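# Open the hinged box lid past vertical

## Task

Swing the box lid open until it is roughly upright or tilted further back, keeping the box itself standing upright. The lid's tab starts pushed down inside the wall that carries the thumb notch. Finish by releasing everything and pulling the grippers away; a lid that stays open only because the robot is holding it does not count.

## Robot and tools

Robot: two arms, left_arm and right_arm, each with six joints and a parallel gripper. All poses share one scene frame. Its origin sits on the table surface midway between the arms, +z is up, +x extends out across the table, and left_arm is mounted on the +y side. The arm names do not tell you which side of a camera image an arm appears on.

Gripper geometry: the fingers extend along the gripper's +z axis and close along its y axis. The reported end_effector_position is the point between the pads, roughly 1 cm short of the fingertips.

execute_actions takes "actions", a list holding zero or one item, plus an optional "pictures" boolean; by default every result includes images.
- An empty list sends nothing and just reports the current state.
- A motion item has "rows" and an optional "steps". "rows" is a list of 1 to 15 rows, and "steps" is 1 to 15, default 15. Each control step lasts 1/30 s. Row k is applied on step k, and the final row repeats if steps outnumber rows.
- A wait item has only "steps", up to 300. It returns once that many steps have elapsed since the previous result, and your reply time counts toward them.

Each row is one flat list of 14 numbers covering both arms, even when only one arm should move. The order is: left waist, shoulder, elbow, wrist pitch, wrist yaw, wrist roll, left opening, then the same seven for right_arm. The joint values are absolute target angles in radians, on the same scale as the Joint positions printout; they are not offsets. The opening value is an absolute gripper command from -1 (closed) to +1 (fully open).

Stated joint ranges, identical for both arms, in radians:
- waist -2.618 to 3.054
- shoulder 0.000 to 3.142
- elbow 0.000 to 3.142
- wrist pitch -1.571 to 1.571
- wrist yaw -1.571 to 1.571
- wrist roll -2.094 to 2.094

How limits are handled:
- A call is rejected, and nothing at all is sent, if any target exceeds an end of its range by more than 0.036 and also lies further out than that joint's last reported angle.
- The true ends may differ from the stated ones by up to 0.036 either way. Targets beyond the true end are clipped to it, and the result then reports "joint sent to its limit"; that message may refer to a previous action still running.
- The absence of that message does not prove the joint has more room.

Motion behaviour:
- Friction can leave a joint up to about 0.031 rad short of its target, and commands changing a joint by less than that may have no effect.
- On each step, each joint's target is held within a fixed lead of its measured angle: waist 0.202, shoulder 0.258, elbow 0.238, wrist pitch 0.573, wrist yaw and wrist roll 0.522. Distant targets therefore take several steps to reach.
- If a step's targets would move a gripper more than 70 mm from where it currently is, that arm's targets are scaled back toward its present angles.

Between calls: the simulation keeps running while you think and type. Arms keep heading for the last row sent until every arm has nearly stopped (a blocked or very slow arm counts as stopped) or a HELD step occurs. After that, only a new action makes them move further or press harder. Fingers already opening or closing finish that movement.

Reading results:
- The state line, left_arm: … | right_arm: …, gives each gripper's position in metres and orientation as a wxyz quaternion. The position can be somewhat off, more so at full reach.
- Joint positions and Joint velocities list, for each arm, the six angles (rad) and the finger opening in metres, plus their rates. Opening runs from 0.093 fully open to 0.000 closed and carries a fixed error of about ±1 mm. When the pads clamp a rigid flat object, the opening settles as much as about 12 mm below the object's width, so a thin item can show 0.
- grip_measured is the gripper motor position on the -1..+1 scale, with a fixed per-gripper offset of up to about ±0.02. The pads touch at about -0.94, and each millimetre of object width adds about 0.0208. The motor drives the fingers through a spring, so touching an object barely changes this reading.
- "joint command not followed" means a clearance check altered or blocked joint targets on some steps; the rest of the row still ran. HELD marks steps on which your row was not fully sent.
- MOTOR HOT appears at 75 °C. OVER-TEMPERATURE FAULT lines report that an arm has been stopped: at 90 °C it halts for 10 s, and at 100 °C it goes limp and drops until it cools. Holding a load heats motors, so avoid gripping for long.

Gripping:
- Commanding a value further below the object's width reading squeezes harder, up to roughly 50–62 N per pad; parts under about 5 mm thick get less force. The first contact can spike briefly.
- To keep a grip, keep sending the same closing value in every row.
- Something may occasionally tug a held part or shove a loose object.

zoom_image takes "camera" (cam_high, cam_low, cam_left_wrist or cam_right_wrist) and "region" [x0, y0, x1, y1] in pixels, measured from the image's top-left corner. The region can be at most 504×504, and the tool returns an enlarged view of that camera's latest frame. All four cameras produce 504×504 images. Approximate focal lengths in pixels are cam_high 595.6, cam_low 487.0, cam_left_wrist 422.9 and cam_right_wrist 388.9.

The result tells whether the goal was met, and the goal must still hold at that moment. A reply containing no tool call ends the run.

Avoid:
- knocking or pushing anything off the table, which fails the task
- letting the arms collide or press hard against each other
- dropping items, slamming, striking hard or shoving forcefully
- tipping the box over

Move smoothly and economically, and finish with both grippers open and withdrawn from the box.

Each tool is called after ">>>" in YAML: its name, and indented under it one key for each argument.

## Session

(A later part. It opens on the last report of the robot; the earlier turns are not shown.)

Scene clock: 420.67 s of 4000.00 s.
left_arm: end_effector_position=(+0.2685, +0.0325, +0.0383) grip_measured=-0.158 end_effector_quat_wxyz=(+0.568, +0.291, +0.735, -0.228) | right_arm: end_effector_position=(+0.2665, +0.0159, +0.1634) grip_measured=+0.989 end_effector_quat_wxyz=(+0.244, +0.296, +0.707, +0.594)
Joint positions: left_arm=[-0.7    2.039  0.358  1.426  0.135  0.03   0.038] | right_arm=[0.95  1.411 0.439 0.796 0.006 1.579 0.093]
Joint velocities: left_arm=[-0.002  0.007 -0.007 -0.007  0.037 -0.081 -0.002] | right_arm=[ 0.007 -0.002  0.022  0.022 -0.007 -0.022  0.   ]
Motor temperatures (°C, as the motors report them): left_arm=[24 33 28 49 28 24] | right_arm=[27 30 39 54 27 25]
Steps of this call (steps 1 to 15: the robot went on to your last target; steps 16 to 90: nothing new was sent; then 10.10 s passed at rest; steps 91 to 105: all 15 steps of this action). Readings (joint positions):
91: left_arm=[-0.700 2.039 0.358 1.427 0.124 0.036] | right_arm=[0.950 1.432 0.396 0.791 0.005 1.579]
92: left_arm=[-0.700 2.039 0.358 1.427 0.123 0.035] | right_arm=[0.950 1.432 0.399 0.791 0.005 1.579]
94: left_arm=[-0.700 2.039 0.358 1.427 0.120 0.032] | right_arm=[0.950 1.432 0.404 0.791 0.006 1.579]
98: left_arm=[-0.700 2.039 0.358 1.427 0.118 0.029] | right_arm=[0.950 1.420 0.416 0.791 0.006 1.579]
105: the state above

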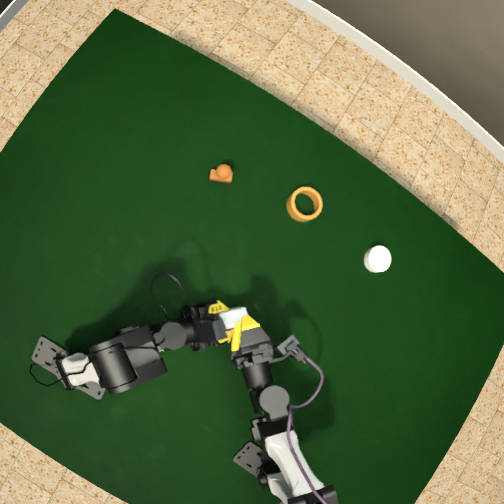

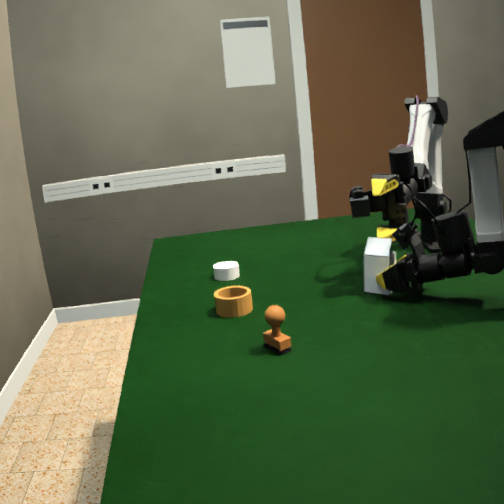

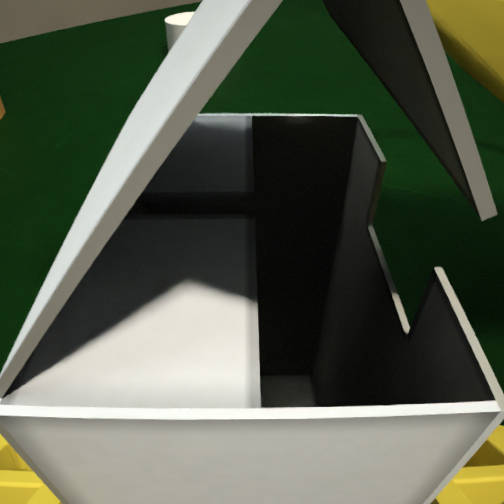

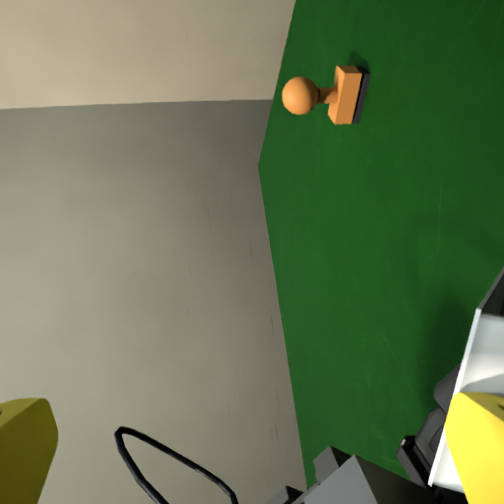

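>>> execute_actions:
  actions:
    - {"rows": [[-0.715,2.055,0.335,1.40,0.15,0.042,-0.17, 0.955,1.385,0.43,0.80,0.02,1.58,1.0],[-0.715,2.055,0.335,1.40,0.15,0.042,-0.17, 0.955,1.377,0.415,0.80,0.02,1.58,1.0],[-0.715,2.055,0.335,1.40,0.15,0.042,-0.17, 0.955,1.369,0.407,0.80,0.02,1.58,1.0],[-0.715,2.055,0.335,1.40,0.15,0.042,-0.17, 0.955,1.361,0.399,0.80,0.02,1.58,1.0],[-0.715,2.055,0.335,1.40,0.15,0.042,-0.17, 0.955,1.353,0.391,0.80,0.02,1.58,1.0],[-0.715,2.055,0.335,1.40,0.15,0.042,-0.17, 0.955,1.345,0.383,0.80,0.02,1.58,1.0],[-0.715,2.055,0.335,1.40,0.15,0.042,-0.17, 0.955,1.337,0.375,0.79,0.02,1.58,1.0],[-0.715,2.055,0.335,1.40,0.15,0.042,-0.17, 0.955,1.329,0.367,0.78,0.02,1.58,1.0],[-0.715,2.055,0.335,1.40,0.15,0.042,-0.17, 0.955,1.321,0.359,0.77,0.02,1.58,1.0],[-0.715,2.055,0.335,1.40,0.15,0.042,-0.17, 0.955,1.313,0.351,0.76,0.02,1.58,1.0],[-0.715,2.055,0.335,1.40,0.15,0.042,-0.17, 0.955,1.31,0.343,0.75,0.02,1.58,1.0],[-0.715,2.055,0.335,1.40,0.15,0.042,-0.17, 0.955,1.31,0.335,0.74,0.02,1.58,1.0],[-0.715,2.055,0.335,1.40,0.15,0.042,-0.17, 0.955,1.31,0.327,0.73,0.02,1.58,1.0],[-0.715,2.055,0.335,1.40,0.15,0.042,-0.17, 0.955,1.31,0.327,0.72,0.02,1.58,1.0],[-0.715,2.055,0.335,1.40,0.15,0.042,-0.17, 0.955,1.31,0.327,0.716,0.02,1.58,1.0]], "steps": 15}
  pictures: false

>>> execute_actions:
  actions:
    - {"steps": 15}

Scene clock: 452.40 s of 4000.00 s.
left_arm: end_effector_position=(+0.2673, +0.0311, +0.0383) grip_measured=-0.158 end_effector_quat_wxyz=(+0.568, +0.294, +0.734, -0.230) | right_arm: end_effector_position=(+0.2504, -0.0004, +0.1522) grip_measured=+0.989 end_effector_quat_wxyz=(+0.240, +0.300, +0.715, +0.584)
Joint positions: left_arm=[-0.703  2.039  0.358  1.426  0.14   0.033  0.038] | right_arm=[0.95  1.326 0.356 0.766 0.006 1.579 0.093]
Joint velocities: left_arm=[ 0.012 -0.022 -0.007 -0.066 -0.051  0.066  0.001] | right_arm=[ 0.007  0.002 -0.139 -0.256  0.022 -0.007 -0.   ]
Motor temperatures (°C, as the motors report them): left_arm=[24 33 28 48 28 24] | right_arm=[27 32 40 55 27 25]
Steps of this call (steps 1 to 15: the robot went on to your last target; steps 16 to 90: nothing new was sent; then 28.23 s passed at rest; steps 91 to 105: all 15 steps of this action). Readings (joint positions):
91: left_arm=[-0.700 2.039 0.358 1.426 0.137 0.030] | right_arm=[0.950 1.411 0.439 0.797 0.006 1.579]
92: left_arm=[-0.700 2.039 0.358 1.426 0.137 0.030] | right_arm=[0.950 1.409 0.439 0.797 0.006 1.579]
94: left_arm=[-0.701 2.039 0.358 1.426 0.138 0.031] | right_arm=[0.950 1.397 0.435 0.797 0.006 1.579]
98: left_arm=[-0.703 2.039 0.358 1.426 0.139 0.032] | right_arm=[0.950 1.360 0.408 0.797 0.006 1.579]
105: the state above

Scene clock: 452.90 s of 4000.00 s.
left_arm: end_effector_position=(+0.2673, +0.0311, +0.0383) grip_measured=-0.158 end_effector_quat_wxyz=(+0.568, +0.294, +0.734, -0.230) | right_arm: end_effector_position=(+0.2479, -0.0028, +0.1413) grip_measured=+0.989 end_effector_quat_wxyz=(+0.234, +0.305, +0.727, +0.569)
Joint positions: left_arm=[-0.703  2.039  0.358  1.426  0.14   0.033  0.038] | right_arm=[0.95  1.326 0.349 0.733 0.006 1.579 0.093]
Joint velocities: left_arm=[ 0.002 -0.007 -0.017  0.037  0.037  0.022 -0.   ] | right_arm=[-0.027  0.007 -0.002  0.007  0.007 -0.022 -0.   ]
Motor temperatures (°C, as the motors report them): left_arm=[24 33 28 48 28 24] | right_arm=[27 32 40 55 27 25]
Steps of this call (steps 1 to 15: the robot went on to your last target). Readings (joint positions):
1: left_arm=[-0.703 2.039 0.358 1.426 0.140 0.033] | right_arm=[0.950 1.326 0.352 0.756 0.006 1.579]
2: left_arm=[-0.703 2.039 0.358 1.426 0.140 0.033] | right_arm=[0.950 1.326 0.350 0.749 0.006 1.579]
4: left_arm=[-0.703 2.039 0.358 1.426 0.140 0.033] | right_arm=[0.950 1.326 0.349 0.740 0.006 1.579]
8: left_arm=[-0.703 2.039 0.358 1.426 0.140 0.033] | right_arm=[0.950 1.326 0.349 0.735 0.006 1.579]
15: the state above

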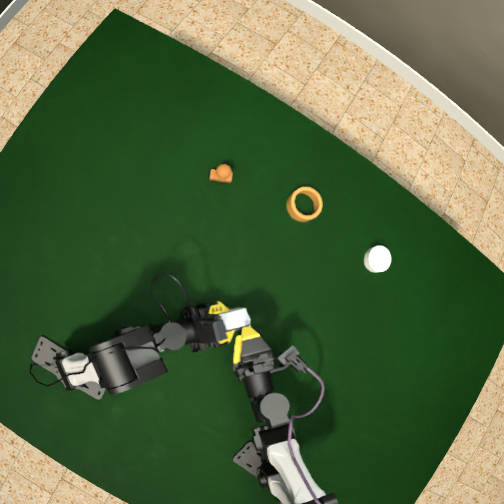

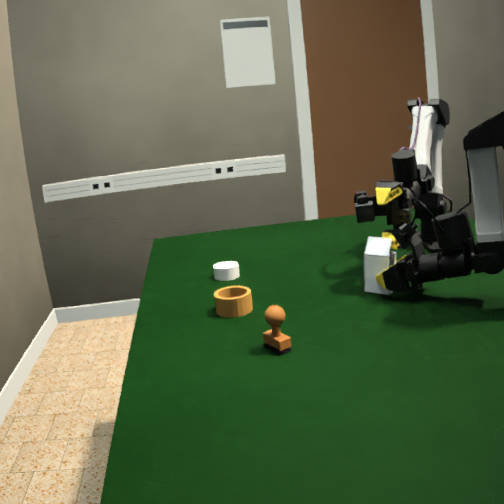

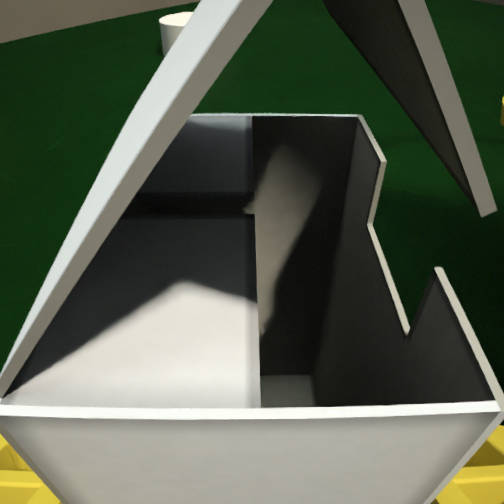

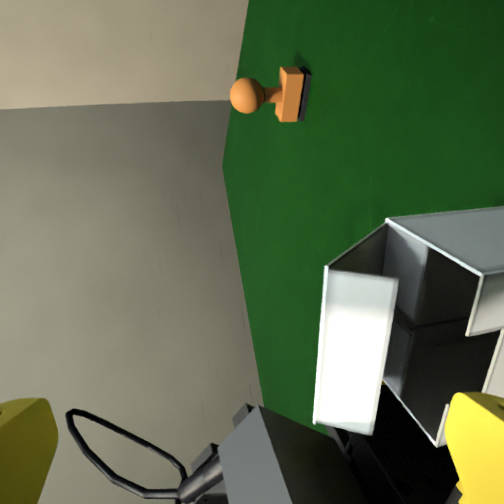

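>>> execute_actions:
  actions:
    - {"rows": [[-0.715,2.055,0.335,1.40,0.15,0.042,-0.17, 0.955,1.345,0.372,0.75,0.02,1.58,1.0],[-0.715,2.055,0.335,1.40,0.15,0.042,-0.17, 0.955,1.356,0.381,0.752,0.02,1.58,1.0],[-0.715,2.055,0.335,1.40,0.15,0.042,-0.17, 0.955,1.367,0.390,0.754,0.02,1.58,1.0],[-0.715,2.055,0.335,1.40,0.15,0.042,-0.17, 0.955,1.378,0.399,0.756,0.02,1.58,1.0],[-0.715,2.055,0.335,1.40,0.15,0.042,-0.17, 0.955,1.389,0.408,0.758,0.02,1.58,1.0],[-0.715,2.055,0.335,1.40,0.15,0.042,-0.17, 0.955,1.40,0.417,0.76,0.02,1.58,1.0],[-0.715,2.055,0.335,1.40,0.15,0.042,-0.17, 0.955,1.411,0.426,0.762,0.02,1.58,1.0],[-0.715,2.055,0.335,1.40,0.15,0.042,-0.17, 0.955,1.422,0.435,0.764,0.02,1.58,1.0],[-0.715,2.055,0.335,1.40,0.15,0.042,-0.17, 0.955,1.433,0.444,0.766,0.02,1.58,1.0],[-0.715,2.055,0.335,1.40,0.15,0.042,-0.17, 0.955,1.444,0.453,0.768,0.02,1.58,1.0],[-0.715,2.055,0.335,1.40,0.15,0.042,-0.17, 0.955,1.455,0.462,0.77,0.02,1.58,1.0],[-0.715,2.055,0.335,1.40,0.15,0.042,-0.17, 0.955,1.466,0.471,0.772,0.02,1.58,1.0],[-0.715,2.055,0.335,1.40,0.15,0.042,-0.17, 0.955,1.477,0.480,0.773,0.02,1.58,1.0],[-0.715,2.055,0.335,1.40,0.15,0.042,-0.17, 0.955,1.487,0.488,0.773,0.02,1.58,1.0],[-0.715,2.055,0.335,1.40,0.15,0.042,-0.17, 0.955,1.497,0.496,0.773,0.02,1.58,1.0]], "steps": 15}
  pictures: false

>>> execute_actions:
  actions:
    - {"steps": 8}

Scene clock: 461.47 s of 4000.00 s.
left_arm: end_effector_position=(+0.2673, +0.0311, +0.0383) grip_measured=-0.158 end_effector_quat_wxyz=(+0.568, +0.294, +0.734, -0.230) | right_arm: end_effector_position=(+0.2695, +0.0188, +0.1428) grip_measured=+0.989 end_effector_quat_wxyz=(+0.234, +0.305, +0.727, +0.568)
Joint positions: left_arm=[-0.703  2.039  0.358  1.426  0.14   0.033  0.038] | right_arm=[0.95  1.46  0.459 0.753 0.007 1.579 0.093]
Joint velocities: left_arm=[-0.007 -0.007 -0.012 -0.066 -0.022 -0.007  0.001] | right_arm=[ 0.007  0.276  0.217 -0.051  0.066  0.037  0.   ]
Motor temperatures (°C, as the motors report them): left_arm=[24 33 28 48 28 24] | right_arm=[27 31 39 54 27 25]
Steps of this call (steps 1 to 15: the robot went on to your last target; steps 16 to 90: nothing new was sent; then 5.07 s passed at rest; steps 91 to 105: all 15 steps of this action). Readings (joint positions):
91: left_arm=[-0.703 2.039 0.358 1.426 0.140 0.033] | right_arm=[0.950 1.326 0.349 0.733 0.006 1.579]
92: left_arm=[-0.703 2.039 0.358 1.426 0.140 0.033] | right_arm=[0.950 1.326 0.349 0.733 0.006 1.579]
94: left_arm=[-0.703 2.039 0.358 1.426 0.140 0.033] | right_arm=[0.950 1.337 0.357 0.734 0.007 1.579]
98: left_arm=[-0.703 2.039 0.358 1.426 0.140 0.033] | right_arm=[0.950 1.384 0.396 0.741 0.007 1.579]
105: the state above

Scene clock: 461.73 s of 4000.00 s.
left_arm: end_effector_position=(+0.2690, +0.0329, +0.0382) grip_measured=-0.158 end_effector_quat_wxyz=(+0.569, +0.289, +0.736, -0.225) | right_arm: end_effector_position=(+0.2717, +0.0205, +0.1430) grip_measured=+0.989 end_effector_quat_wxyz=(+0.235, +0.306, +0.727, +0.568)
Joint positions: left_arm=[-0.703  2.039  0.358  1.426  0.125  0.03   0.038] | right_arm=[0.95  1.471 0.469 0.755 0.009 1.579 0.093]
Joint velocities: left_arm=[-0.007  0.007  0.002 -0.051 -0.037  0.037 -0.   ] | right_arm=[-0.012 -0.017 -0.002 -0.037 -0.022  0.066 -0.   ]
Motor temperatures (°C, as the motors report them): left_arm=[24 33 28 48 28 24] | right_arm=[27 31 39 54 27 25]
Steps of this call (steps 1 to 8: the robot went on to your last target). Readings (joint positions):
1: left_arm=[-0.703 2.039 0.358 1.426 0.134 0.032] | right_arm=[0.950 1.466 0.465 0.754 0.008 1.579]
2: left_arm=[-0.703 2.039 0.358 1.426 0.128 0.030] | right_arm=[0.950 1.469 0.468 0.754 0.008 1.579]
4: left_arm=[-0.703 2.039 0.358 1.426 0.126 0.030] | right_arm=[0.950 1.471 0.469 0.755 0.009 1.579]
8: the state above

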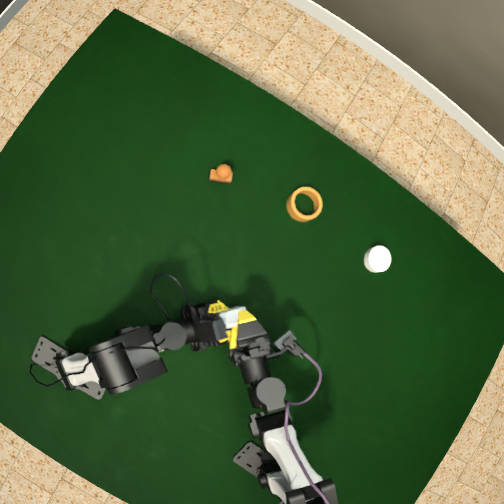

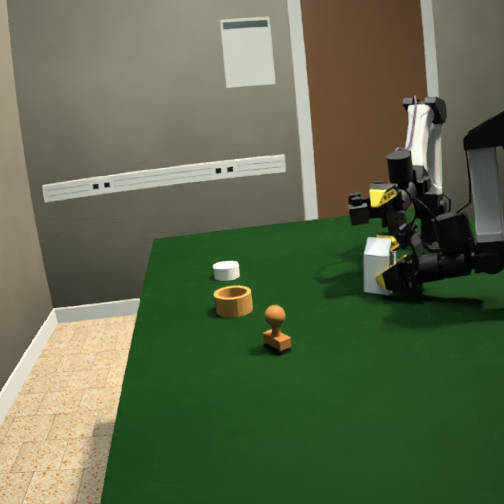

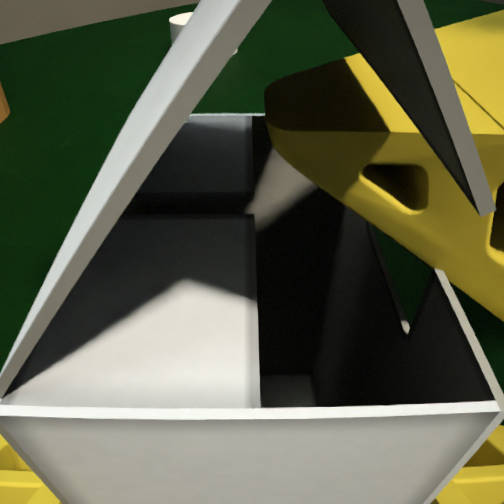

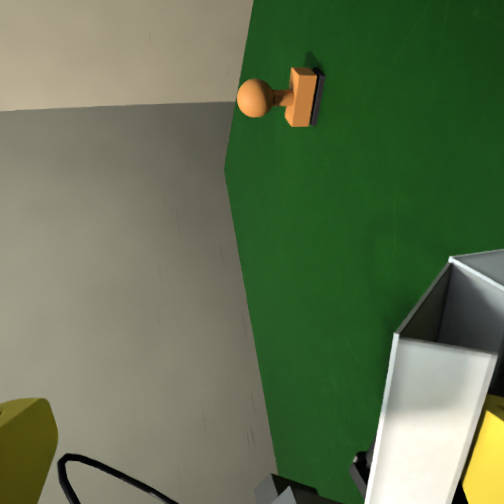

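>>> execute_actions:
  actions:
    - {"rows": [[-0.715,2.055,0.335,1.40,0.15,0.042,-0.17, 0.955,1.48,0.50,0.773,0.02,1.58,1.0],[-0.715,2.055,0.335,1.40,0.15,0.042,-0.17, 0.955,1.48,0.505,0.773,0.02,1.58,1.0],[-0.715,2.055,0.335,1.40,0.15,0.042,-0.17, 0.955,1.48,0.51,0.773,0.02,1.58,1.0],[-0.715,2.055,0.335,1.40,0.15,0.042,-0.17, 0.955,1.48,0.515,0.773,0.02,1.58,1.0],[-0.715,2.055,0.335,1.40,0.15,0.042,-0.17, 0.955,1.48,0.52,0.77,0.02,1.58,1.0],[-0.715,2.055,0.335,1.40,0.15,0.042,-0.17, 0.955,1.484,0.526,0.76,0.02,1.58,1.0],[-0.715,2.055,0.335,1.40,0.15,0.042,-0.17, 0.955,1.488,0.534,0.75,0.02,1.58,1.0],[-0.715,2.055,0.335,1.40,0.15,0.042,-0.17, 0.955,1.492,0.542,0.74,0.02,1.58,1.0],[-0.715,2.055,0.335,1.40,0.15,0.042,-0.17, 0.955,1.496,0.550,0.733,0.02,1.58,1.0],[-0.715,2.055,0.335,1.40,0.15,0.042,-0.17, 0.955,1.50,0.558,0.727,0.02,1.58,1.0],[-0.715,2.055,0.335,1.40,0.15,0.042,-0.17, 0.955,1.504,0.566,0.721,0.02,1.58,1.0],[-0.715,2.055,0.335,1.40,0.15,0.042,-0.17, 0.955,1.508,0.574,0.715,0.02,1.58,1.0],[-0.715,2.055,0.335,1.40,0.15,0.042,-0.17, 0.955,1.513,0.582,0.709,0.02,1.58,1.0],[-0.715,2.055,0.335,1.40,0.15,0.042,-0.17, 0.955,1.517,0.590,0.703,0.02,1.58,1.0],[-0.715,2.055,0.335,1.40,0.15,0.042,-0.17, 0.955,1.521,0.598,0.697,0.02,1.58,1.0]], "steps": 15}

Scene clock: 475.07 s of 4000.00 s.
left_arm: end_effector_position=(+0.2675, +0.0314, +0.0383) grip_measured=-0.158 end_effector_quat_wxyz=(+0.568, +0.293, +0.734, -0.229) | right_arm: end_effector_position=(+0.2863, +0.0348, +0.1695) grip_measured=+0.989 end_effector_quat_wxyz=(+0.243, +0.300, +0.712, +0.587)
Joint positions: left_arm=[-0.703  2.039  0.358  1.426  0.138  0.032  0.038] | right_arm=[0.95  1.492 0.563 0.735 0.011 1.579 0.093]
Joint velocities: left_arm=[-0.002 -0.002  0.012  0.022  0.051 -0.037 -0.   ] | right_arm=[ 0.002  0.159  0.222 -0.198  0.022  0.037  0.001]
Motor temperatures (°C, as the motors report them): left_arm=[24 33 28 48 28 24] | right_arm=[27 30 40 56 27 25]
Steps of this call (steps 1 to 30: the robot went on to your last target; steps 31 to 90: nothing new was sent; then 9.83 s passed at rest; steps 91 to 105: all 15 steps of this action). Readings (joint positions):
91: left_arm=[-0.703 2.039 0.358 1.426 0.125 0.030] | right_arm=[0.950 1.471 0.469 0.755 0.009 1.579]
92: left_arm=[-0.703 2.039 0.358 1.426 0.125 0.030] | right_arm=[0.950 1.471 0.469 0.755 0.009 1.579]
94: left_arm=[-0.703 2.039 0.358 1.426 0.125 0.030] | right_arm=[0.950 1.471 0.474 0.755 0.011 1.579]
98: left_arm=[-0.703 2.039 0.358 1.426 0.133 0.031] | right_arm=[0.950 1.471 0.502 0.754 0.011 1.579]
105: the state above

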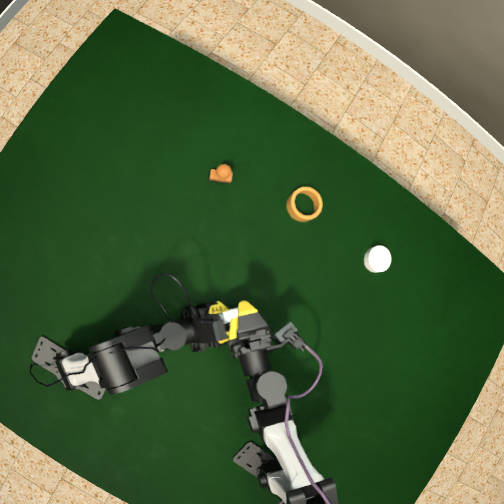

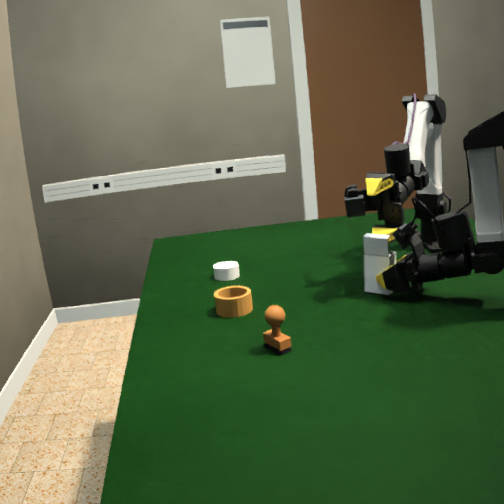

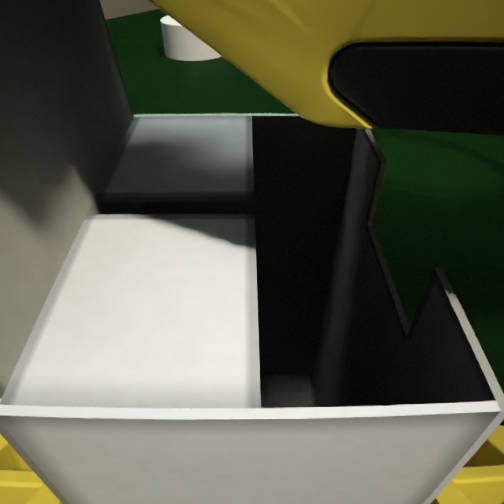

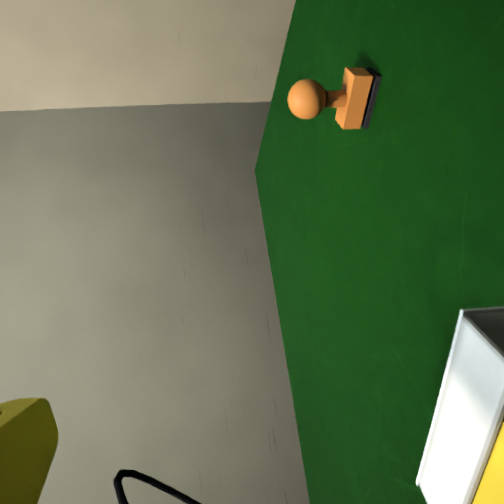

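>>> execute_actions:
  actions:
    - {"rows": [[-0.715,2.055,0.335,1.40,0.15,0.042,-0.17, 0.955,1.528,0.605,0.695,0.02,1.58,1.0],[-0.715,2.055,0.335,1.40,0.15,0.042,-0.17, 0.955,1.535,0.612,0.692,0.02,1.58,1.0],[-0.715,2.055,0.335,1.40,0.15,0.042,-0.17, 0.955,1.542,0.619,0.690,0.02,1.58,1.0],[-0.715,2.055,0.335,1.40,0.15,0.042,-0.17, 0.955,1.549,0.626,0.687,0.02,1.58,1.0],[-0.715,2.055,0.335,1.40,0.15,0.042,-0.17, 0.955,1.556,0.633,0.685,0.02,1.58,1.0],[-0.715,2.055,0.335,1.40,0.15,0.042,-0.17, 0.955,1.563,0.640,0.682,0.02,1.58,1.0],[-0.715,2.055,0.335,1.40,0.15,0.042,-0.17, 0.955,1.570,0.647,0.680,0.02,1.58,1.0],[-0.715,2.055,0.335,1.40,0.15,0.042,-0.17, 0.955,1.577,0.654,0.677,0.02,1.58,1.0],[-0.715,2.055,0.335,1.40,0.15,0.042,-0.17, 0.955,1.584,0.661,0.675,0.02,1.58,1.0],[-0.715,2.055,0.335,1.40,0.15,0.042,-0.17, 0.955,1.591,0.668,0.672,0.02,1.58,1.0],[-0.715,2.055,0.335,1.40,0.15,0.042,-0.17, 0.955,1.598,0.675,0.670,0.02,1.58,1.0],[-0.715,2.055,0.335,1.40,0.15,0.042,-0.17, 0.955,1.605,0.682,0.667,0.02,1.58,1.0],[-0.715,2.055,0.335,1.40,0.15,0.042,-0.17, 0.955,1.612,0.689,0.665,0.02,1.58,1.0],[-0.715,2.055,0.335,1.40,0.15,0.042,-0.17, 0.955,1.619,0.696,0.662,0.02,1.58,1.0],[-0.715,2.055,0.335,1.40,0.15,0.042,-0.17, 0.955,1.625,0.703,0.66,0.02,1.58,1.0]], "steps": 15}
  pictures: false

>>> execute_actions:
  actions:
    - {"steps": 8}

Scene clock: 489.97 s of 4000.00 s.
left_arm: end_effector_position=(+0.2676, +0.0314, +0.0382) grip_measured=-0.158 end_effector_quat_wxyz=(+0.567, +0.292, +0.735, -0.230) | right_arm: end_effector_position=(+0.3035, +0.0521, +0.1598) grip_measured=+0.989 end_effector_quat_wxyz=(+0.236, +0.306, +0.725, +0.570)
Joint positions: left_arm=[-0.703  2.039  0.358  1.426  0.137  0.028  0.038] | right_arm=[0.95  1.592 0.666 0.684 0.011 1.579 0.093]
Joint velocities: left_arm=[ 0.002 -0.022  0.007  0.007 -0.139 -0.139  0.001] | right_arm=[-0.002  0.1    0.154 -0.168 -0.051 -0.051 -0.001]
Motor temperatures (°C, as the motors report them): left_arm=[24 33 28 47 28 24] | right_arm=[27 30 40 55 27 25]
Steps of this call (steps 1 to 30: the robot went on to your last target; steps 31 to 90: nothing new was sent; then 11.40 s passed at rest; steps 91 to 105: all 15 steps of this action). Readings (joint positions):
91: left_arm=[-0.703 2.039 0.358 1.426 0.140 0.033] | right_arm=[0.950 1.501 0.575 0.714 0.011 1.579]
92: left_arm=[-0.703 2.039 0.358 1.426 0.140 0.033] | right_arm=[0.950 1.502 0.577 0.713 0.011 1.579]
94: left_arm=[-0.703 2.039 0.358 1.426 0.140 0.033] | right_arm=[0.950 1.514 0.589 0.709 0.011 1.579]
98: left_arm=[-0.703 2.039 0.358 1.426 0.140 0.033] | right_arm=[0.950 1.545 0.618 0.701 0.011 1.579]
105: the state above

Scene clock: 490.23 s of 4000.00 s.
left_arm: end_effector_position=(+0.2685, +0.0324, +0.0382) grip_measured=-0.158 end_effector_quat_wxyz=(+0.567, +0.286, +0.737, -0.230) | right_arm: end_effector_position=(+0.3046, +0.0532, +0.1593) grip_measured=+0.989 end_effector_quat_wxyz=(+0.236, +0.306, +0.727, +0.567)
Joint positions: left_arm=[-0.703  2.039  0.358  1.426  0.129  0.019  0.038] | right_arm=[0.95  1.596 0.675 0.673 0.011 1.579 0.093]
Joint velocities: left_arm=[ 0.007 -0.007 -0.007 -0.066 -0.095  0.022 -0.002] | right_arm=[-0.002  0.002  0.007 -0.022  0.007 -0.022  0.   ]
Motor temperatures (°C, as the motors report them): left_arm=[24 33 28 47 28 24] | right_arm=[27 30 40 55 27 25]
Steps of this call (steps 1 to 8: the robot went on to your last target). Readings (joint positions):
1: left_arm=[-0.703 2.039 0.358 1.426 0.133 0.024] | right_arm=[0.950 1.594 0.670 0.680 0.011 1.579]
2: left_arm=[-0.703 2.039 0.358 1.426 0.131 0.022] | right_arm=[0.950 1.595 0.672 0.678 0.011 1.579]
4: left_arm=[-0.703 2.039 0.358 1.426 0.129 0.020] | right_arm=[0.950 1.596 0.674 0.675 0.011 1.579]
8: the state above

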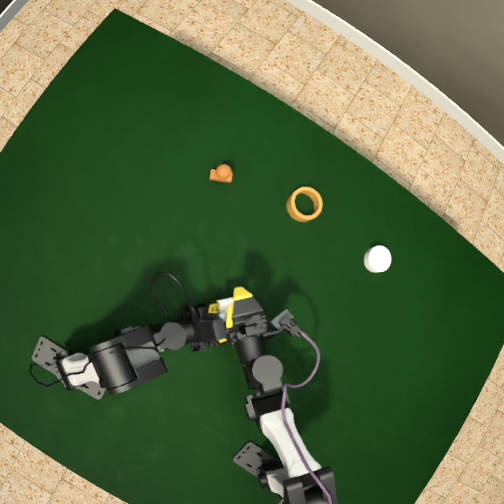

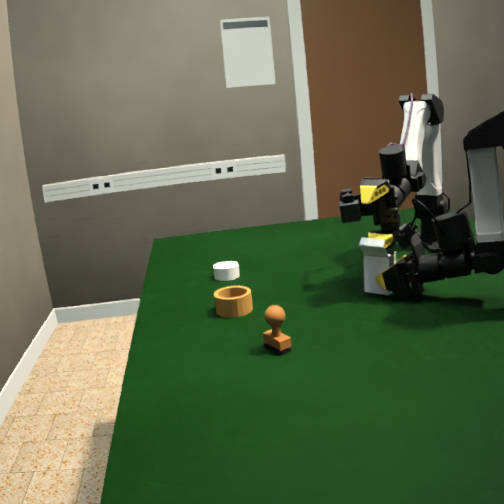

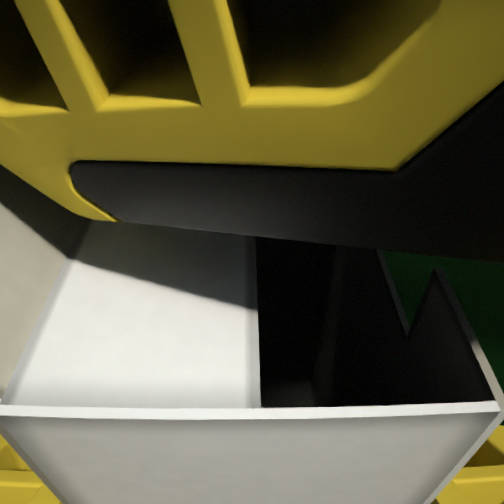

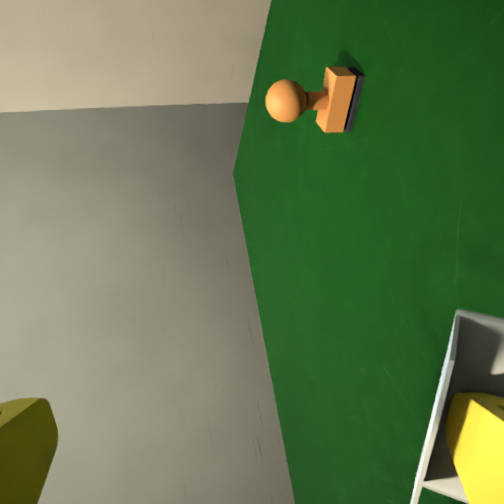

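>>> execute_actions:
  actions:
    - {"rows": [[-0.705,2.055,0.335,1.41,0.14,0.042,-0.17, 0.955,1.575,0.655,0.665,0.02,1.58,1.0],[-0.705,2.055,0.335,1.41,0.14,0.042,-0.17, 0.955,1.560,0.645,0.655,0.02,1.58,1.0],[-0.705,2.055,0.335,1.41,0.14,0.042,-0.17, 0.955,1.544,0.635,0.648,0.02,1.58,1.0],[-0.705,2.055,0.335,1.41,0.14,0.042,-0.17, 0.955,1.527,0.625,0.641,0.02,1.58,1.0],[-0.705,2.055,0.335,1.41,0.14,0.042,-0.17, 0.955,1.511,0.615,0.634,0.02,1.58,1.0],[-0.705,2.055,0.335,1.41,0.14,0.042,-0.17, 0.955,1.494,0.604,0.627,0.02,1.58,1.0],[-0.705,2.055,0.335,1.41,0.14,0.042,-0.17, 0.955,1.478,0.594,0.620,0.02,1.58,1.0],[-0.705,2.055,0.335,1.41,0.14,0.042,-0.17, 0.955,1.461,0.583,0.613,0.02,1.58,1.0],[-0.705,2.055,0.335,1.41,0.14,0.042,-0.17, 0.955,1.445,0.573,0.606,0.02,1.58,1.0],[-0.705,2.055,0.335,1.41,0.14,0.042,-0.17, 0.955,1.428,0.562,0.599,0.02,1.58,1.0],[-0.705,2.055,0.335,1.41,0.14,0.042,-0.17, 0.955,1.412,0.552,0.592,0.02,1.58,1.0],[-0.705,2.055,0.335,1.41,0.14,0.042,-0.17, 0.955,1.395,0.541,0.585,0.02,1.58,1.0],[-0.705,2.055,0.335,1.41,0.14,0.042,-0.17, 0.955,1.378,0.531,0.578,0.02,1.58,1.0],[-0.705,2.055,0.335,1.41,0.14,0.042,-0.17, 0.955,1.362,0.520,0.571,0.02,1.58,1.0],[-0.705,2.055,0.335,1.41,0.14,0.042,-0.17, 0.955,1.345,0.510,0.564,0.02,1.58,1.0]], "steps": 15}
  pictures: false

>>> execute_actions:
  actions:
    - {"rows": [[-0.705,2.055,0.335,1.42,0.14,0.042,-0.12, 0.955,1.32,0.50,0.555,0.02,1.58,1.0],[-0.705,2.055,0.335,1.42,0.14,0.042,-0.07, 0.955,1.295,0.49,0.54,0.02,1.58,1.0],[-0.705,2.055,0.335,1.42,0.14,0.042,-0.02, 0.955,1.265,0.48,0.52,0.02,1.58,1.0],[-0.705,2.055,0.335,1.42,0.14,0.042,0.05, 0.95,1.235,0.47,0.50,0.02,1.58,1.0],[-0.705,2.055,0.335,1.42,0.14,0.042,0.13, 0.94,1.20,0.46,0.475,0.02,1.58,1.0],[-0.705,2.055,0.335,1.42,0.14,0.042,0.22, 0.93,1.165,0.45,0.45,0.02,1.58,1.0],[-0.705,2.055,0.335,1.42,0.14,0.042,0.32, 0.91,1.13,0.44,0.425,0.02,1.58,1.0],[-0.705,2.055,0.335,1.42,0.14,0.042,0.42, 0.89,1.095,0.43,0.40,0.02,1.58,1.0],[-0.705,2.055,0.335,1.42,0.14,0.042,0.52, 0.87,1.06,0.42,0.375,0.02,1.58,1.0],[-0.705,2.055,0.335,1.42,0.14,0.042,0.62, 0.85,1.025,0.41,0.35,0.02,1.58,1.0],[-0.705,2.055,0.335,1.42,0.14,0.042,0.72, 0.83,0.99,0.40,0.325,0.02,1.58,1.0],[-0.705,2.055,0.335,1.42,0.14,0.042,0.82, 0.81,0.96,0.40,0.30,0.02,1.58,1.0],[-0.705,2.055,0.335,1.42,0.14,0.042,0.9, 0.79,0.935,0.40,0.28,0.02,1.58,1.0],[-0.705,2.055,0.335,1.42,0.14,0.042,0.95, 0.77,0.915,0.40,0.265,0.02,1.58,1.0],[-0.705,2.055,0.335,1.42,0.14,0.042,1.0, 0.75,0.90,0.40,0.25,0.02,1.58,1.0]], "steps": 15}

Scene clock: 504.50 s of 4000.00 s.
left_arm: end_effector_position=(+0.2681, +0.0320, +0.0382) grip_measured=-0.158 end_effector_quat_wxyz=(+0.568, +0.291, +0.735, -0.228) | right_arm: end_effector_position=(+0.2766, +0.0245, +0.1774) grip_measured=+0.989 end_effector_quat_wxyz=(+0.240, +0.304, +0.721, +0.575)
Joint positions: left_arm=[-0.703  2.039  0.358  1.426  0.132  0.031  0.038] | right_arm=[0.95  1.39  0.554 0.611 0.013 1.578 0.093]
Joint velocities: left_arm=[-0.007  0.007  0.007  0.022 -0.037  0.051 -0.   ] | right_arm=[-0.002 -0.471 -0.315 -0.154 -0.022  0.007 -0.   ]
Motor temperatures (°C, as the motors report them): left_arm=[24 33 28 47 28 24] | right_arm=[27 30 41 55 27 25]
Steps of this call (steps 1 to 30: the robot went on to your last target; steps 31 to 90: nothing new was sent; then 10.77 s passed at rest; steps 91 to 105: all 15 steps of this action). Readings (joint positions):
91: left_arm=[-0.703 2.039 0.358 1.426 0.129 0.019] | right_arm=[0.950 1.595 0.675 0.672 0.011 1.579]
92: left_arm=[-0.703 2.039 0.358 1.426 0.128 0.020] | right_arm=[0.950 1.592 0.674 0.671 0.011 1.579]
94: left_arm=[-0.703 2.039 0.358 1.426 0.130 0.024] | right_arm=[0.950 1.576 0.664 0.666 0.011 1.579]
98: left_arm=[-0.703 2.039 0.358 1.426 0.132 0.029] | right_arm=[0.950 1.511 0.624 0.647 0.013 1.578]
105: the state above

Scene clock: 505.00 s of 4000.00 s.
left_arm: end_effector_position=(+0.2678, +0.0321, +0.0370) grip_measured=+0.966 end_effector_quat_wxyz=(+0.567, +0.293, +0.736, -0.226) | right_arm: end_effector_position=(+0.2631, -0.0680, +0.2174) grip_measured=+0.989 end_effector_quat_wxyz=(+0.295, +0.353, +0.678, +0.574)
Joint positions: left_arm=[-0.703  2.039  0.358  1.421  0.133  0.034  0.092] | right_arm=[0.79  0.947 0.426 0.352 0.014 1.578 0.093]
Joint velocities: left_arm=[-0.012  0.002 -0.007 -0.051 -0.037  0.022  0.044] | right_arm=[-0.54  -0.618 -0.002 -0.579 -0.007  0.007 -0.001]
Motor temperatures (°C, as the motors report them): left_arm=[24 33 28 48 28 24] | right_arm=[27 30 41 55 27 25]
Steps of this call (steps 1 to 15: all 15 steps of this action). Readings (joint positions):
1: left_arm=[-0.703 2.039 0.358 1.426 0.132 0.031] | right_arm=[0.950 1.373 0.543 0.604 0.013 1.578]
2: left_arm=[-0.703 2.039 0.358 1.426 0.132 0.032] | right_arm=[0.950 1.353 0.532 0.594 0.013 1.578]
4: left_arm=[-0.703 2.039 0.358 1.424 0.133 0.032] | right_arm=[0.950 1.305 0.510 0.568 0.013 1.578]
8: left_arm=[-0.703 2.039 0.358 1.422 0.133 0.034] | right_arm=[0.931 1.175 0.470 0.497 0.012 1.578]
15: the state above

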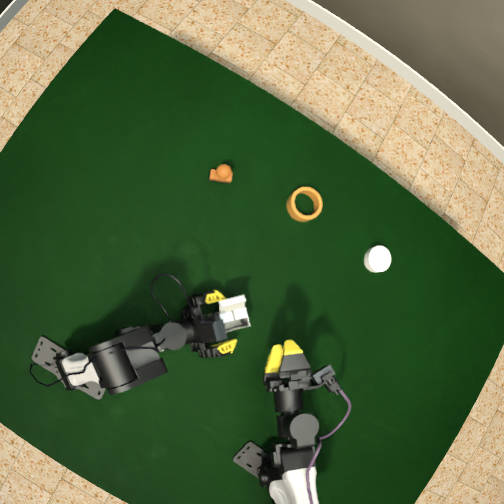

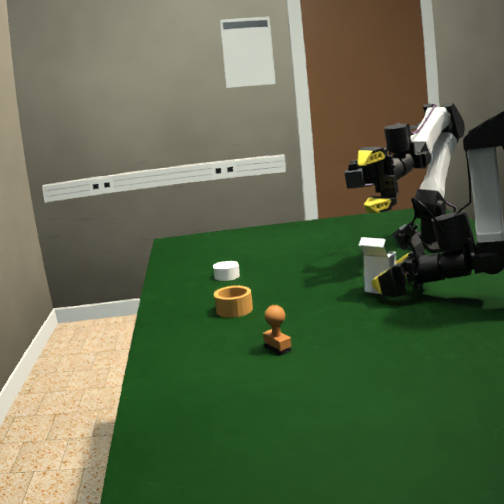

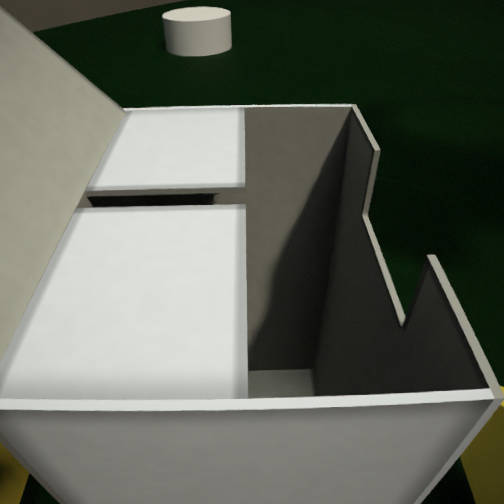

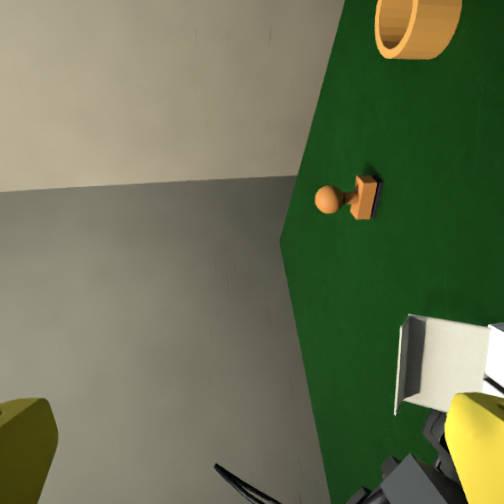

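>>> execute_actions:
  actions:
    - {"rows": [[-0.705,2.02,0.335,1.41,0.14,0.042,1.0, 0.75,0.90,0.40,0.25,0.02,1.58,1.0],[-0.705,2.0,0.325,1.395,0.14,0.042,1.0, 0.75,0.90,0.40,0.25,0.02,1.58,1.0],[-0.705,1.98,0.313,1.38,0.14,0.042,1.0, 0.75,0.90,0.40,0.25,0.02,1.58,1.0],[-0.705,1.96,0.302,1.365,0.14,0.042,1.0, 0.75,0.90,0.40,0.25,0.02,1.58,1.0],[-0.705,1.94,0.29,1.35,0.14,0.042,1.0, 0.75,0.90,0.40,0.25,0.02,1.58,1.0],[-0.705,1.92,0.279,1.335,0.14,0.042,1.0, 0.75,0.90,0.40,0.25,0.02,1.58,1.0],[-0.705,1.90,0.267,1.32,0.14,0.042,1.0, 0.75,0.90,0.40,0.25,0.02,1.58,1.0],[-0.705,1.875,0.256,1.30,0.14,0.042,1.0, 0.75,0.90,0.40,0.25,0.02,1.58,1.0],[-0.705,1.85,0.244,1.285,0.14,0.042,1.0, 0.75,0.90,0.40,0.25,0.02,1.58,1.0],[-0.705,1.83,0.233,1.27,0.14,0.042,1.0, 0.75,0.90,0.40,0.25,0.02,1.58,1.0],[-0.705,1.805,0.221,1.25,0.14,0.042,1.0, 0.75,0.90,0.40,0.25,0.02,1.58,1.0],[-0.705,1.78,0.21,1.235,0.14,0.042,1.0, 0.75,0.90,0.40,0.25,0.02,1.58,1.0],[-0.705,1.76,0.198,1.22,0.14,0.042,1.0, 0.75,0.90,0.40,0.25,0.02,1.58,1.0],[-0.705,1.735,0.187,1.20,0.14,0.042,1.0, 0.75,0.90,0.40,0.25,0.02,1.58,1.0],[-0.705,1.715,0.175,1.185,0.14,0.042,1.0, 0.75,0.90,0.40,0.25,0.02,1.58,1.0]], "steps": 15}
  pictures: false

>>> execute_actions:
  actions:
    - {"rows": [[-0.705,1.68,0.165,1.16,0.14,0.042,1.0, 0.75,0.90,0.40,0.25,0.02,1.58,1.0],[-0.705,1.64,0.155,1.13,0.14,0.042,1.0, 0.75,0.90,0.40,0.25,0.02,1.58,1.0],[-0.705,1.60,0.15,1.10,0.14,0.042,1.0, 0.75,0.90,0.40,0.25,0.02,1.58,1.0],[-0.705,1.56,0.15,1.06,0.14,0.042,1.0, 0.75,0.90,0.40,0.25,0.02,1.58,1.0],[-0.705,1.52,0.15,1.02,0.14,0.042,1.0, 0.75,0.90,0.40,0.25,0.02,1.58,1.0],[-0.705,1.48,0.15,0.98,0.14,0.042,1.0, 0.75,0.90,0.40,0.25,0.02,1.58,1.0],[-0.705,1.44,0.15,0.94,0.14,0.042,1.0, 0.75,0.90,0.40,0.25,0.02,1.58,1.0],[-0.705,1.40,0.15,0.90,0.14,0.042,1.0, 0.75,0.90,0.40,0.25,0.02,1.58,1.0],[-0.705,1.36,0.15,0.86,0.14,0.042,1.0, 0.75,0.90,0.40,0.25,0.02,1.58,1.0],[-0.705,1.32,0.15,0.82,0.14,0.042,1.0, 0.75,0.90,0.40,0.25,0.02,1.58,1.0],[-0.705,1.28,0.15,0.78,0.14,0.042,1.0, 0.75,0.90,0.40,0.25,0.02,1.58,1.0],[-0.705,1.24,0.15,0.74,0.14,0.042,1.0, 0.75,0.90,0.40,0.25,0.02,1.58,1.0],[-0.705,1.21,0.15,0.71,0.14,0.042,1.0, 0.75,0.90,0.40,0.25,0.02,1.58,1.0],[-0.705,1.19,0.15,0.69,0.14,0.042,1.0, 0.75,0.90,0.40,0.25,0.02,1.58,1.0],[-0.705,1.18,0.15,0.68,0.14,0.042,1.0, 0.75,0.90,0.40,0.25,0.02,1.58,1.0]], "steps": 15}
  pictures: false

>>> execute_actions:
  actions:
    - {"steps": 15}

Scene clock: 529.07 s of 4000.00 s.
left_arm: end_effector_position=(+0.2372, +0.0540, +0.0564) grip_measured=+0.988 end_effector_quat_wxyz=(+0.551, +0.296, +0.748, -0.222) | right_arm: end_effector_position=(+0.2638, -0.0821, +0.2080) grip_measured=+0.989 end_effector_quat_wxyz=(+0.296, +0.372, +0.686, +0.551)
Joint positions: left_arm=[-0.703  1.774  0.218  1.255  0.133  0.035  0.093] | right_arm=[0.756 0.913 0.426 0.267 0.016 1.578 0.093]
Joint velocities: left_arm=[-0.007 -0.662 -0.33  -0.418  0.051  0.022 -0.001] | right_arm=[-0.002  0.012 -0.002  0.037  0.022 -0.051 -0.001]
Motor temperatures (°C, as the motors report them): left_arm=[24 33 28 49 28 24] | right_arm=[27 29 39 55 27 25]
Steps of this call (steps 1 to 30: the robot went on to your last target; steps 31 to 90: nothing new was sent; then 20.57 s passed at rest; steps 91 to 105: all 15 steps of this action). Readings (joint positions):
91: left_arm=[-0.703 2.039 0.358 1.420 0.133 0.035] | right_arm=[0.756 0.913 0.426 0.267 0.016 1.578]
92: left_arm=[-0.703 2.037 0.358 1.416 0.133 0.035] | right_arm=[0.756 0.913 0.426 0.267 0.016 1.578]
94: left_arm=[-0.703 2.018 0.346 1.398 0.133 0.035] | right_arm=[0.756 0.913 0.426 0.267 0.016 1.578]
98: left_arm=[-0.703 1.939 0.298 1.353 0.133 0.035] | right_arm=[0.756 0.913 0.426 0.267 0.016 1.578]
105: the state above

Scene clock: 529.57 s of 4000.00 s.
left_arm: end_effector_position=(+0.2128, +0.0714, +0.1181) grip_measured=+0.988 end_effector_quat_wxyz=(+0.570, +0.293, +0.733, -0.227) | right_arm: end_effector_position=(+0.2638, -0.0821, +0.2080) grip_measured=+0.989 end_effector_quat_wxyz=(+0.296, +0.372, +0.686, +0.551)
Joint positions: left_arm=[-0.703  1.228  0.169  0.808  0.134  0.035  0.093] | right_arm=[0.756 0.913 0.426 0.267 0.016 1.578 0.093]
Joint velocities: left_arm=[ 0.002 -0.657 -0.007 -0.681  0.007 -0.007 -0.001] | right_arm=[-0.007  0.022 -0.007  0.051 -0.022  0.081  0.   ]
Motor temperatures (°C, as the motors report them): left_arm=[24 33 28 49 28 24] | right_arm=[27 29 39 55 27 25]
Steps of this call (steps 1 to 15: all 15 steps of this action). Readings (joint positions):
1: left_arm=[-0.703 1.750 0.207 1.238 0.134 0.035] | right_arm=[0.756 0.913 0.426 0.267 0.016 1.578]
2: left_arm=[-0.703 1.722 0.196 1.216 0.134 0.035] | right_arm=[0.756 0.913 0.426 0.267 0.016 1.578]
4: left_arm=[-0.703 1.653 0.177 1.163 0.134 0.035] | right_arm=[0.756 0.913 0.426 0.267 0.016 1.578]
8: left_arm=[-0.703 1.491 0.169 1.039 0.134 0.035] | right_arm=[0.756 0.913 0.426 0.267 0.016 1.578]
15: the state above

Scene clock: 530.07 s of 4000.00 s.
left_arm: end_effector_position=(+0.2058, +0.0764, +0.0990) grip_measured=+0.988 end_effector_quat_wxyz=(+0.534, +0.299, +0.760, -0.218) | right_arm: end_effector_position=(+0.2638, -0.0821, +0.2080) grip_measured=+0.989 end_effector_quat_wxyz=(+0.296, +0.372, +0.686, +0.551)
Joint positions: left_arm=[-0.703  1.198  0.169  0.684  0.134  0.035  0.093] | right_arm=[0.756 0.913 0.426 0.267 0.016 1.578 0.093]
Joint velocities: left_arm=[-0.027  0.007 -0.002  0.007  0.037  0.007  0.001] | right_arm=[ 0.017 -0.002  0.002 -0.081 -0.022  0.051 -0.001]
Motor temperatures (°C, as the motors report them): left_arm=[24 33 28 49 28 24] | right_arm=[27 29 39 55 27 25]
Steps of this call (steps 1 to 15: the robot went on to your last target). Readings (joint positions):
1: left_arm=[-0.703 1.210 0.169 0.787 0.134 0.035] | right_arm=[0.756 0.913 0.426 0.267 0.016 1.578]
2: left_arm=[-0.703 1.201 0.169 0.771 0.134 0.035] | right_arm=[0.756 0.913 0.426 0.267 0.016 1.578]
4: left_arm=[-0.703 1.198 0.169 0.742 0.134 0.035] | right_arm=[0.756 0.913 0.426 0.267 0.016 1.578]
8: left_arm=[-0.703 1.198 0.169 0.702 0.134 0.035] | right_arm=[0.756 0.913 0.426 0.267 0.016 1.578]
15: the state above

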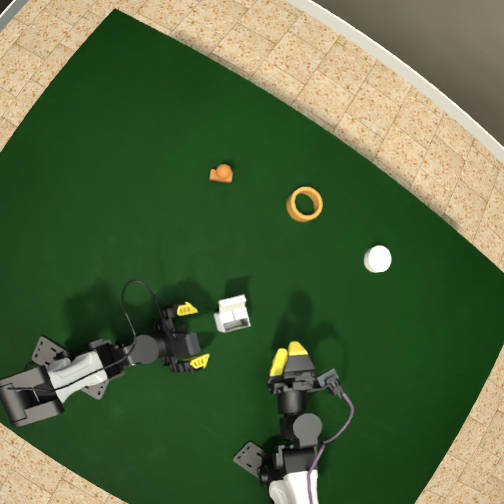

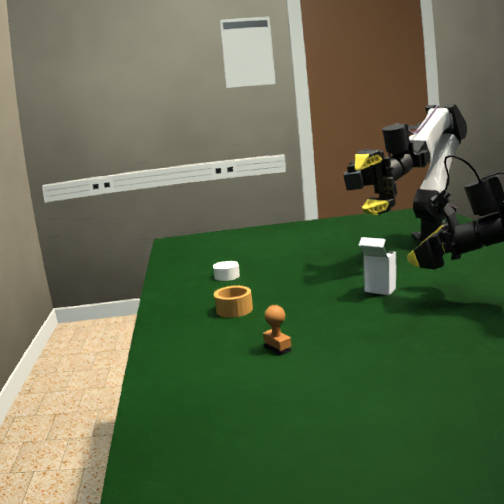

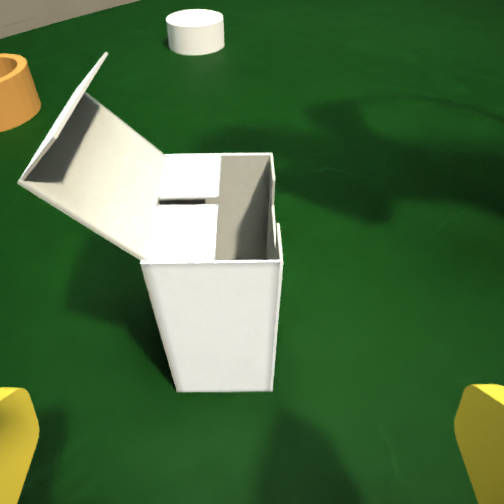

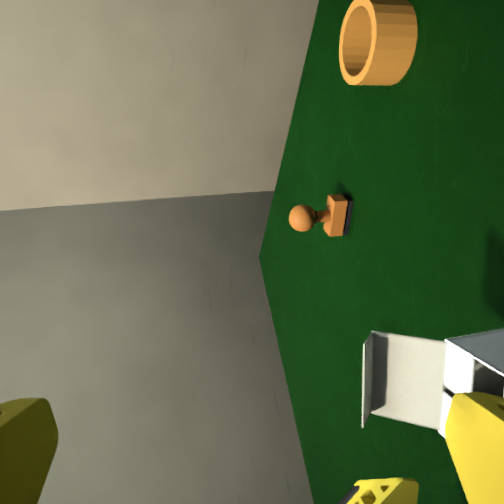

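>>> execute_actions:
  actions:
    - {"rows": [[-0.68,1.17,0.15,0.68,0.14,0.042,1.0, 0.73,0.89,0.40,0.25,0.02,1.58,1.0],[-0.65,1.15,0.15,0.68,0.14,0.042,1.0, 0.70,0.88,0.40,0.25,0.02,1.58,1.0],[-0.62,1.13,0.15,0.67,0.14,0.042,1.0, 0.67,0.87,0.40,0.25,0.02,1.58,1.0],[-0.58,1.11,0.15,0.66,0.14,0.042,1.0, 0.63,0.86,0.40,0.25,0.02,1.58,1.0],[-0.54,1.09,0.15,0.65,0.14,0.042,1.0, 0.59,0.85,0.40,0.25,0.02,1.58,1.0],[-0.50,1.07,0.15,0.64,0.14,0.042,1.0, 0.55,0.84,0.40,0.25,0.02,1.58,1.0],[-0.46,1.05,0.15,0.63,0.14,0.042,1.0, 0.51,0.83,0.40,0.25,0.02,1.58,1.0],[-0.42,1.03,0.15,0.62,0.14,0.042,1.0, 0.47,0.82,0.40,0.25,0.02,1.58,1.0],[-0.38,1.01,0.15,0.61,0.14,0.042,1.0, 0.43,0.81,0.40,0.25,0.02,1.58,1.0],[-0.35,1.0,0.15,0.60,0.14,0.042,1.0, 0.40,0.80,0.40,0.25,0.02,1.58,1.0],[-0.32,1.0,0.15,0.60,0.14,0.042,1.0, 0.37,0.80,0.40,0.25,0.02,1.58,1.0],[-0.30,1.0,0.15,0.60,0.14,0.042,1.0, 0.35,0.80,0.40,0.25,0.02,1.58,1.0]], "steps": 15}

Scene clock: 539.00 s of 4000.00 s.
left_arm: end_effector_position=(+0.2612, +0.1902, +0.1392) grip_measured=+0.988 end_effector_quat_wxyz=(+0.612, +0.145, +0.769, -0.113) | right_arm: end_effector_position=(+0.3045, -0.2098, +0.2370) grip_measured=+0.989 end_effector_quat_wxyz=(+0.423, +0.484, +0.575, +0.507)
Joint positions: left_arm=[-0.311  1.019  0.169  0.621  0.136  0.036  0.093] | right_arm=[0.356 0.817 0.426 0.261 0.02  1.578 0.093]
Joint velocities: left_arm=[ 0.066 -0.007 -0.002 -0.125 -0.007  0.007 -0.   ] | right_arm=[-0.066 -0.002 -0.017 -0.007 -0.007 -0.007  0.   ]
Motor temperatures (°C, as the motors report them): left_arm=[24 33 29 49 28 24] | right_arm=[27 29 39 55 27 25]
Steps of this call (steps 1 to 15: the robot went on to your last target; steps 16 to 90: nothing new was sent; then 5.43 s passed at rest; steps 91 to 105: all 15 steps of this action). Readings (joint positions):
91: left_arm=[-0.701 1.198 0.169 0.681 0.135 0.035] | right_arm=[0.753 0.913 0.426 0.267 0.016 1.578]
92: left_arm=[-0.693 1.195 0.169 0.679 0.137 0.035] | right_arm=[0.744 0.911 0.426 0.266 0.015 1.578]
94: left_arm=[-0.648 1.170 0.169 0.667 0.141 0.036] | right_arm=[0.698 0.900 0.426 0.262 0.013 1.578]
98: left_arm=[-0.497 1.087 0.169 0.647 0.142 0.036] | right_arm=[0.544 0.858 0.426 0.261 0.013 1.578]
105: the state above

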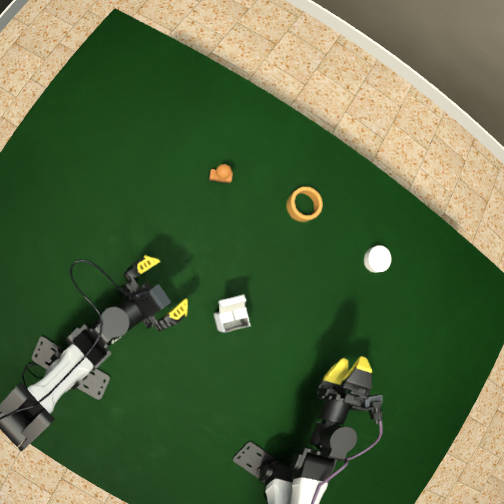

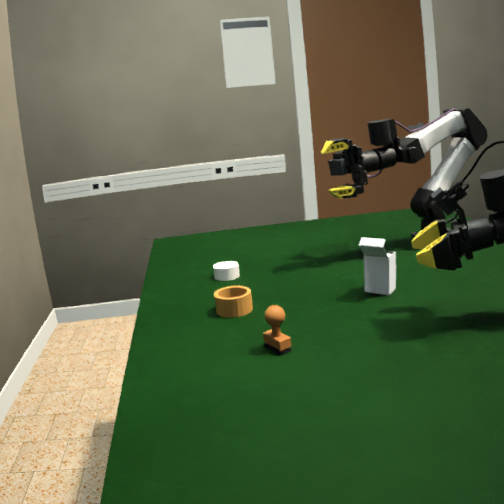

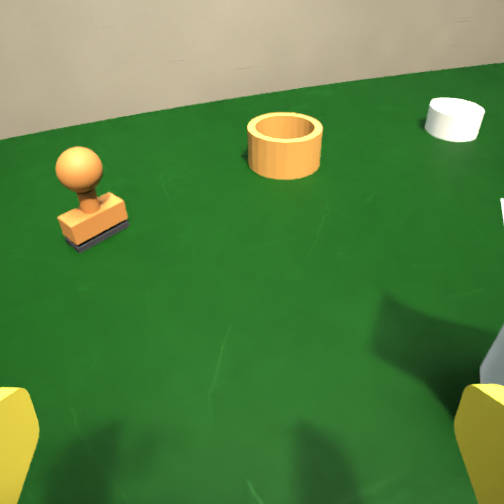

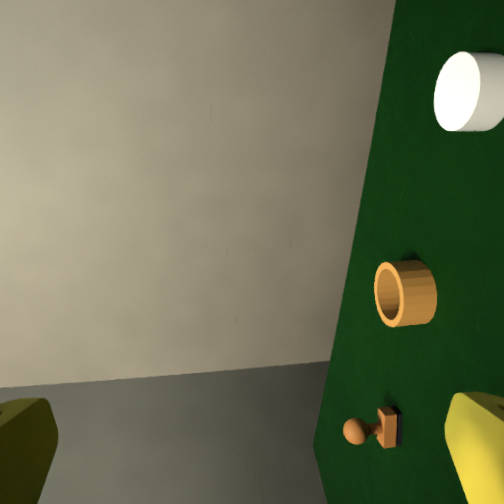

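The lid stays open past vertical, the box is upright, and both arms are clear.

>>> finished_scene:
  scene: 1

The scene is finished: the task was done.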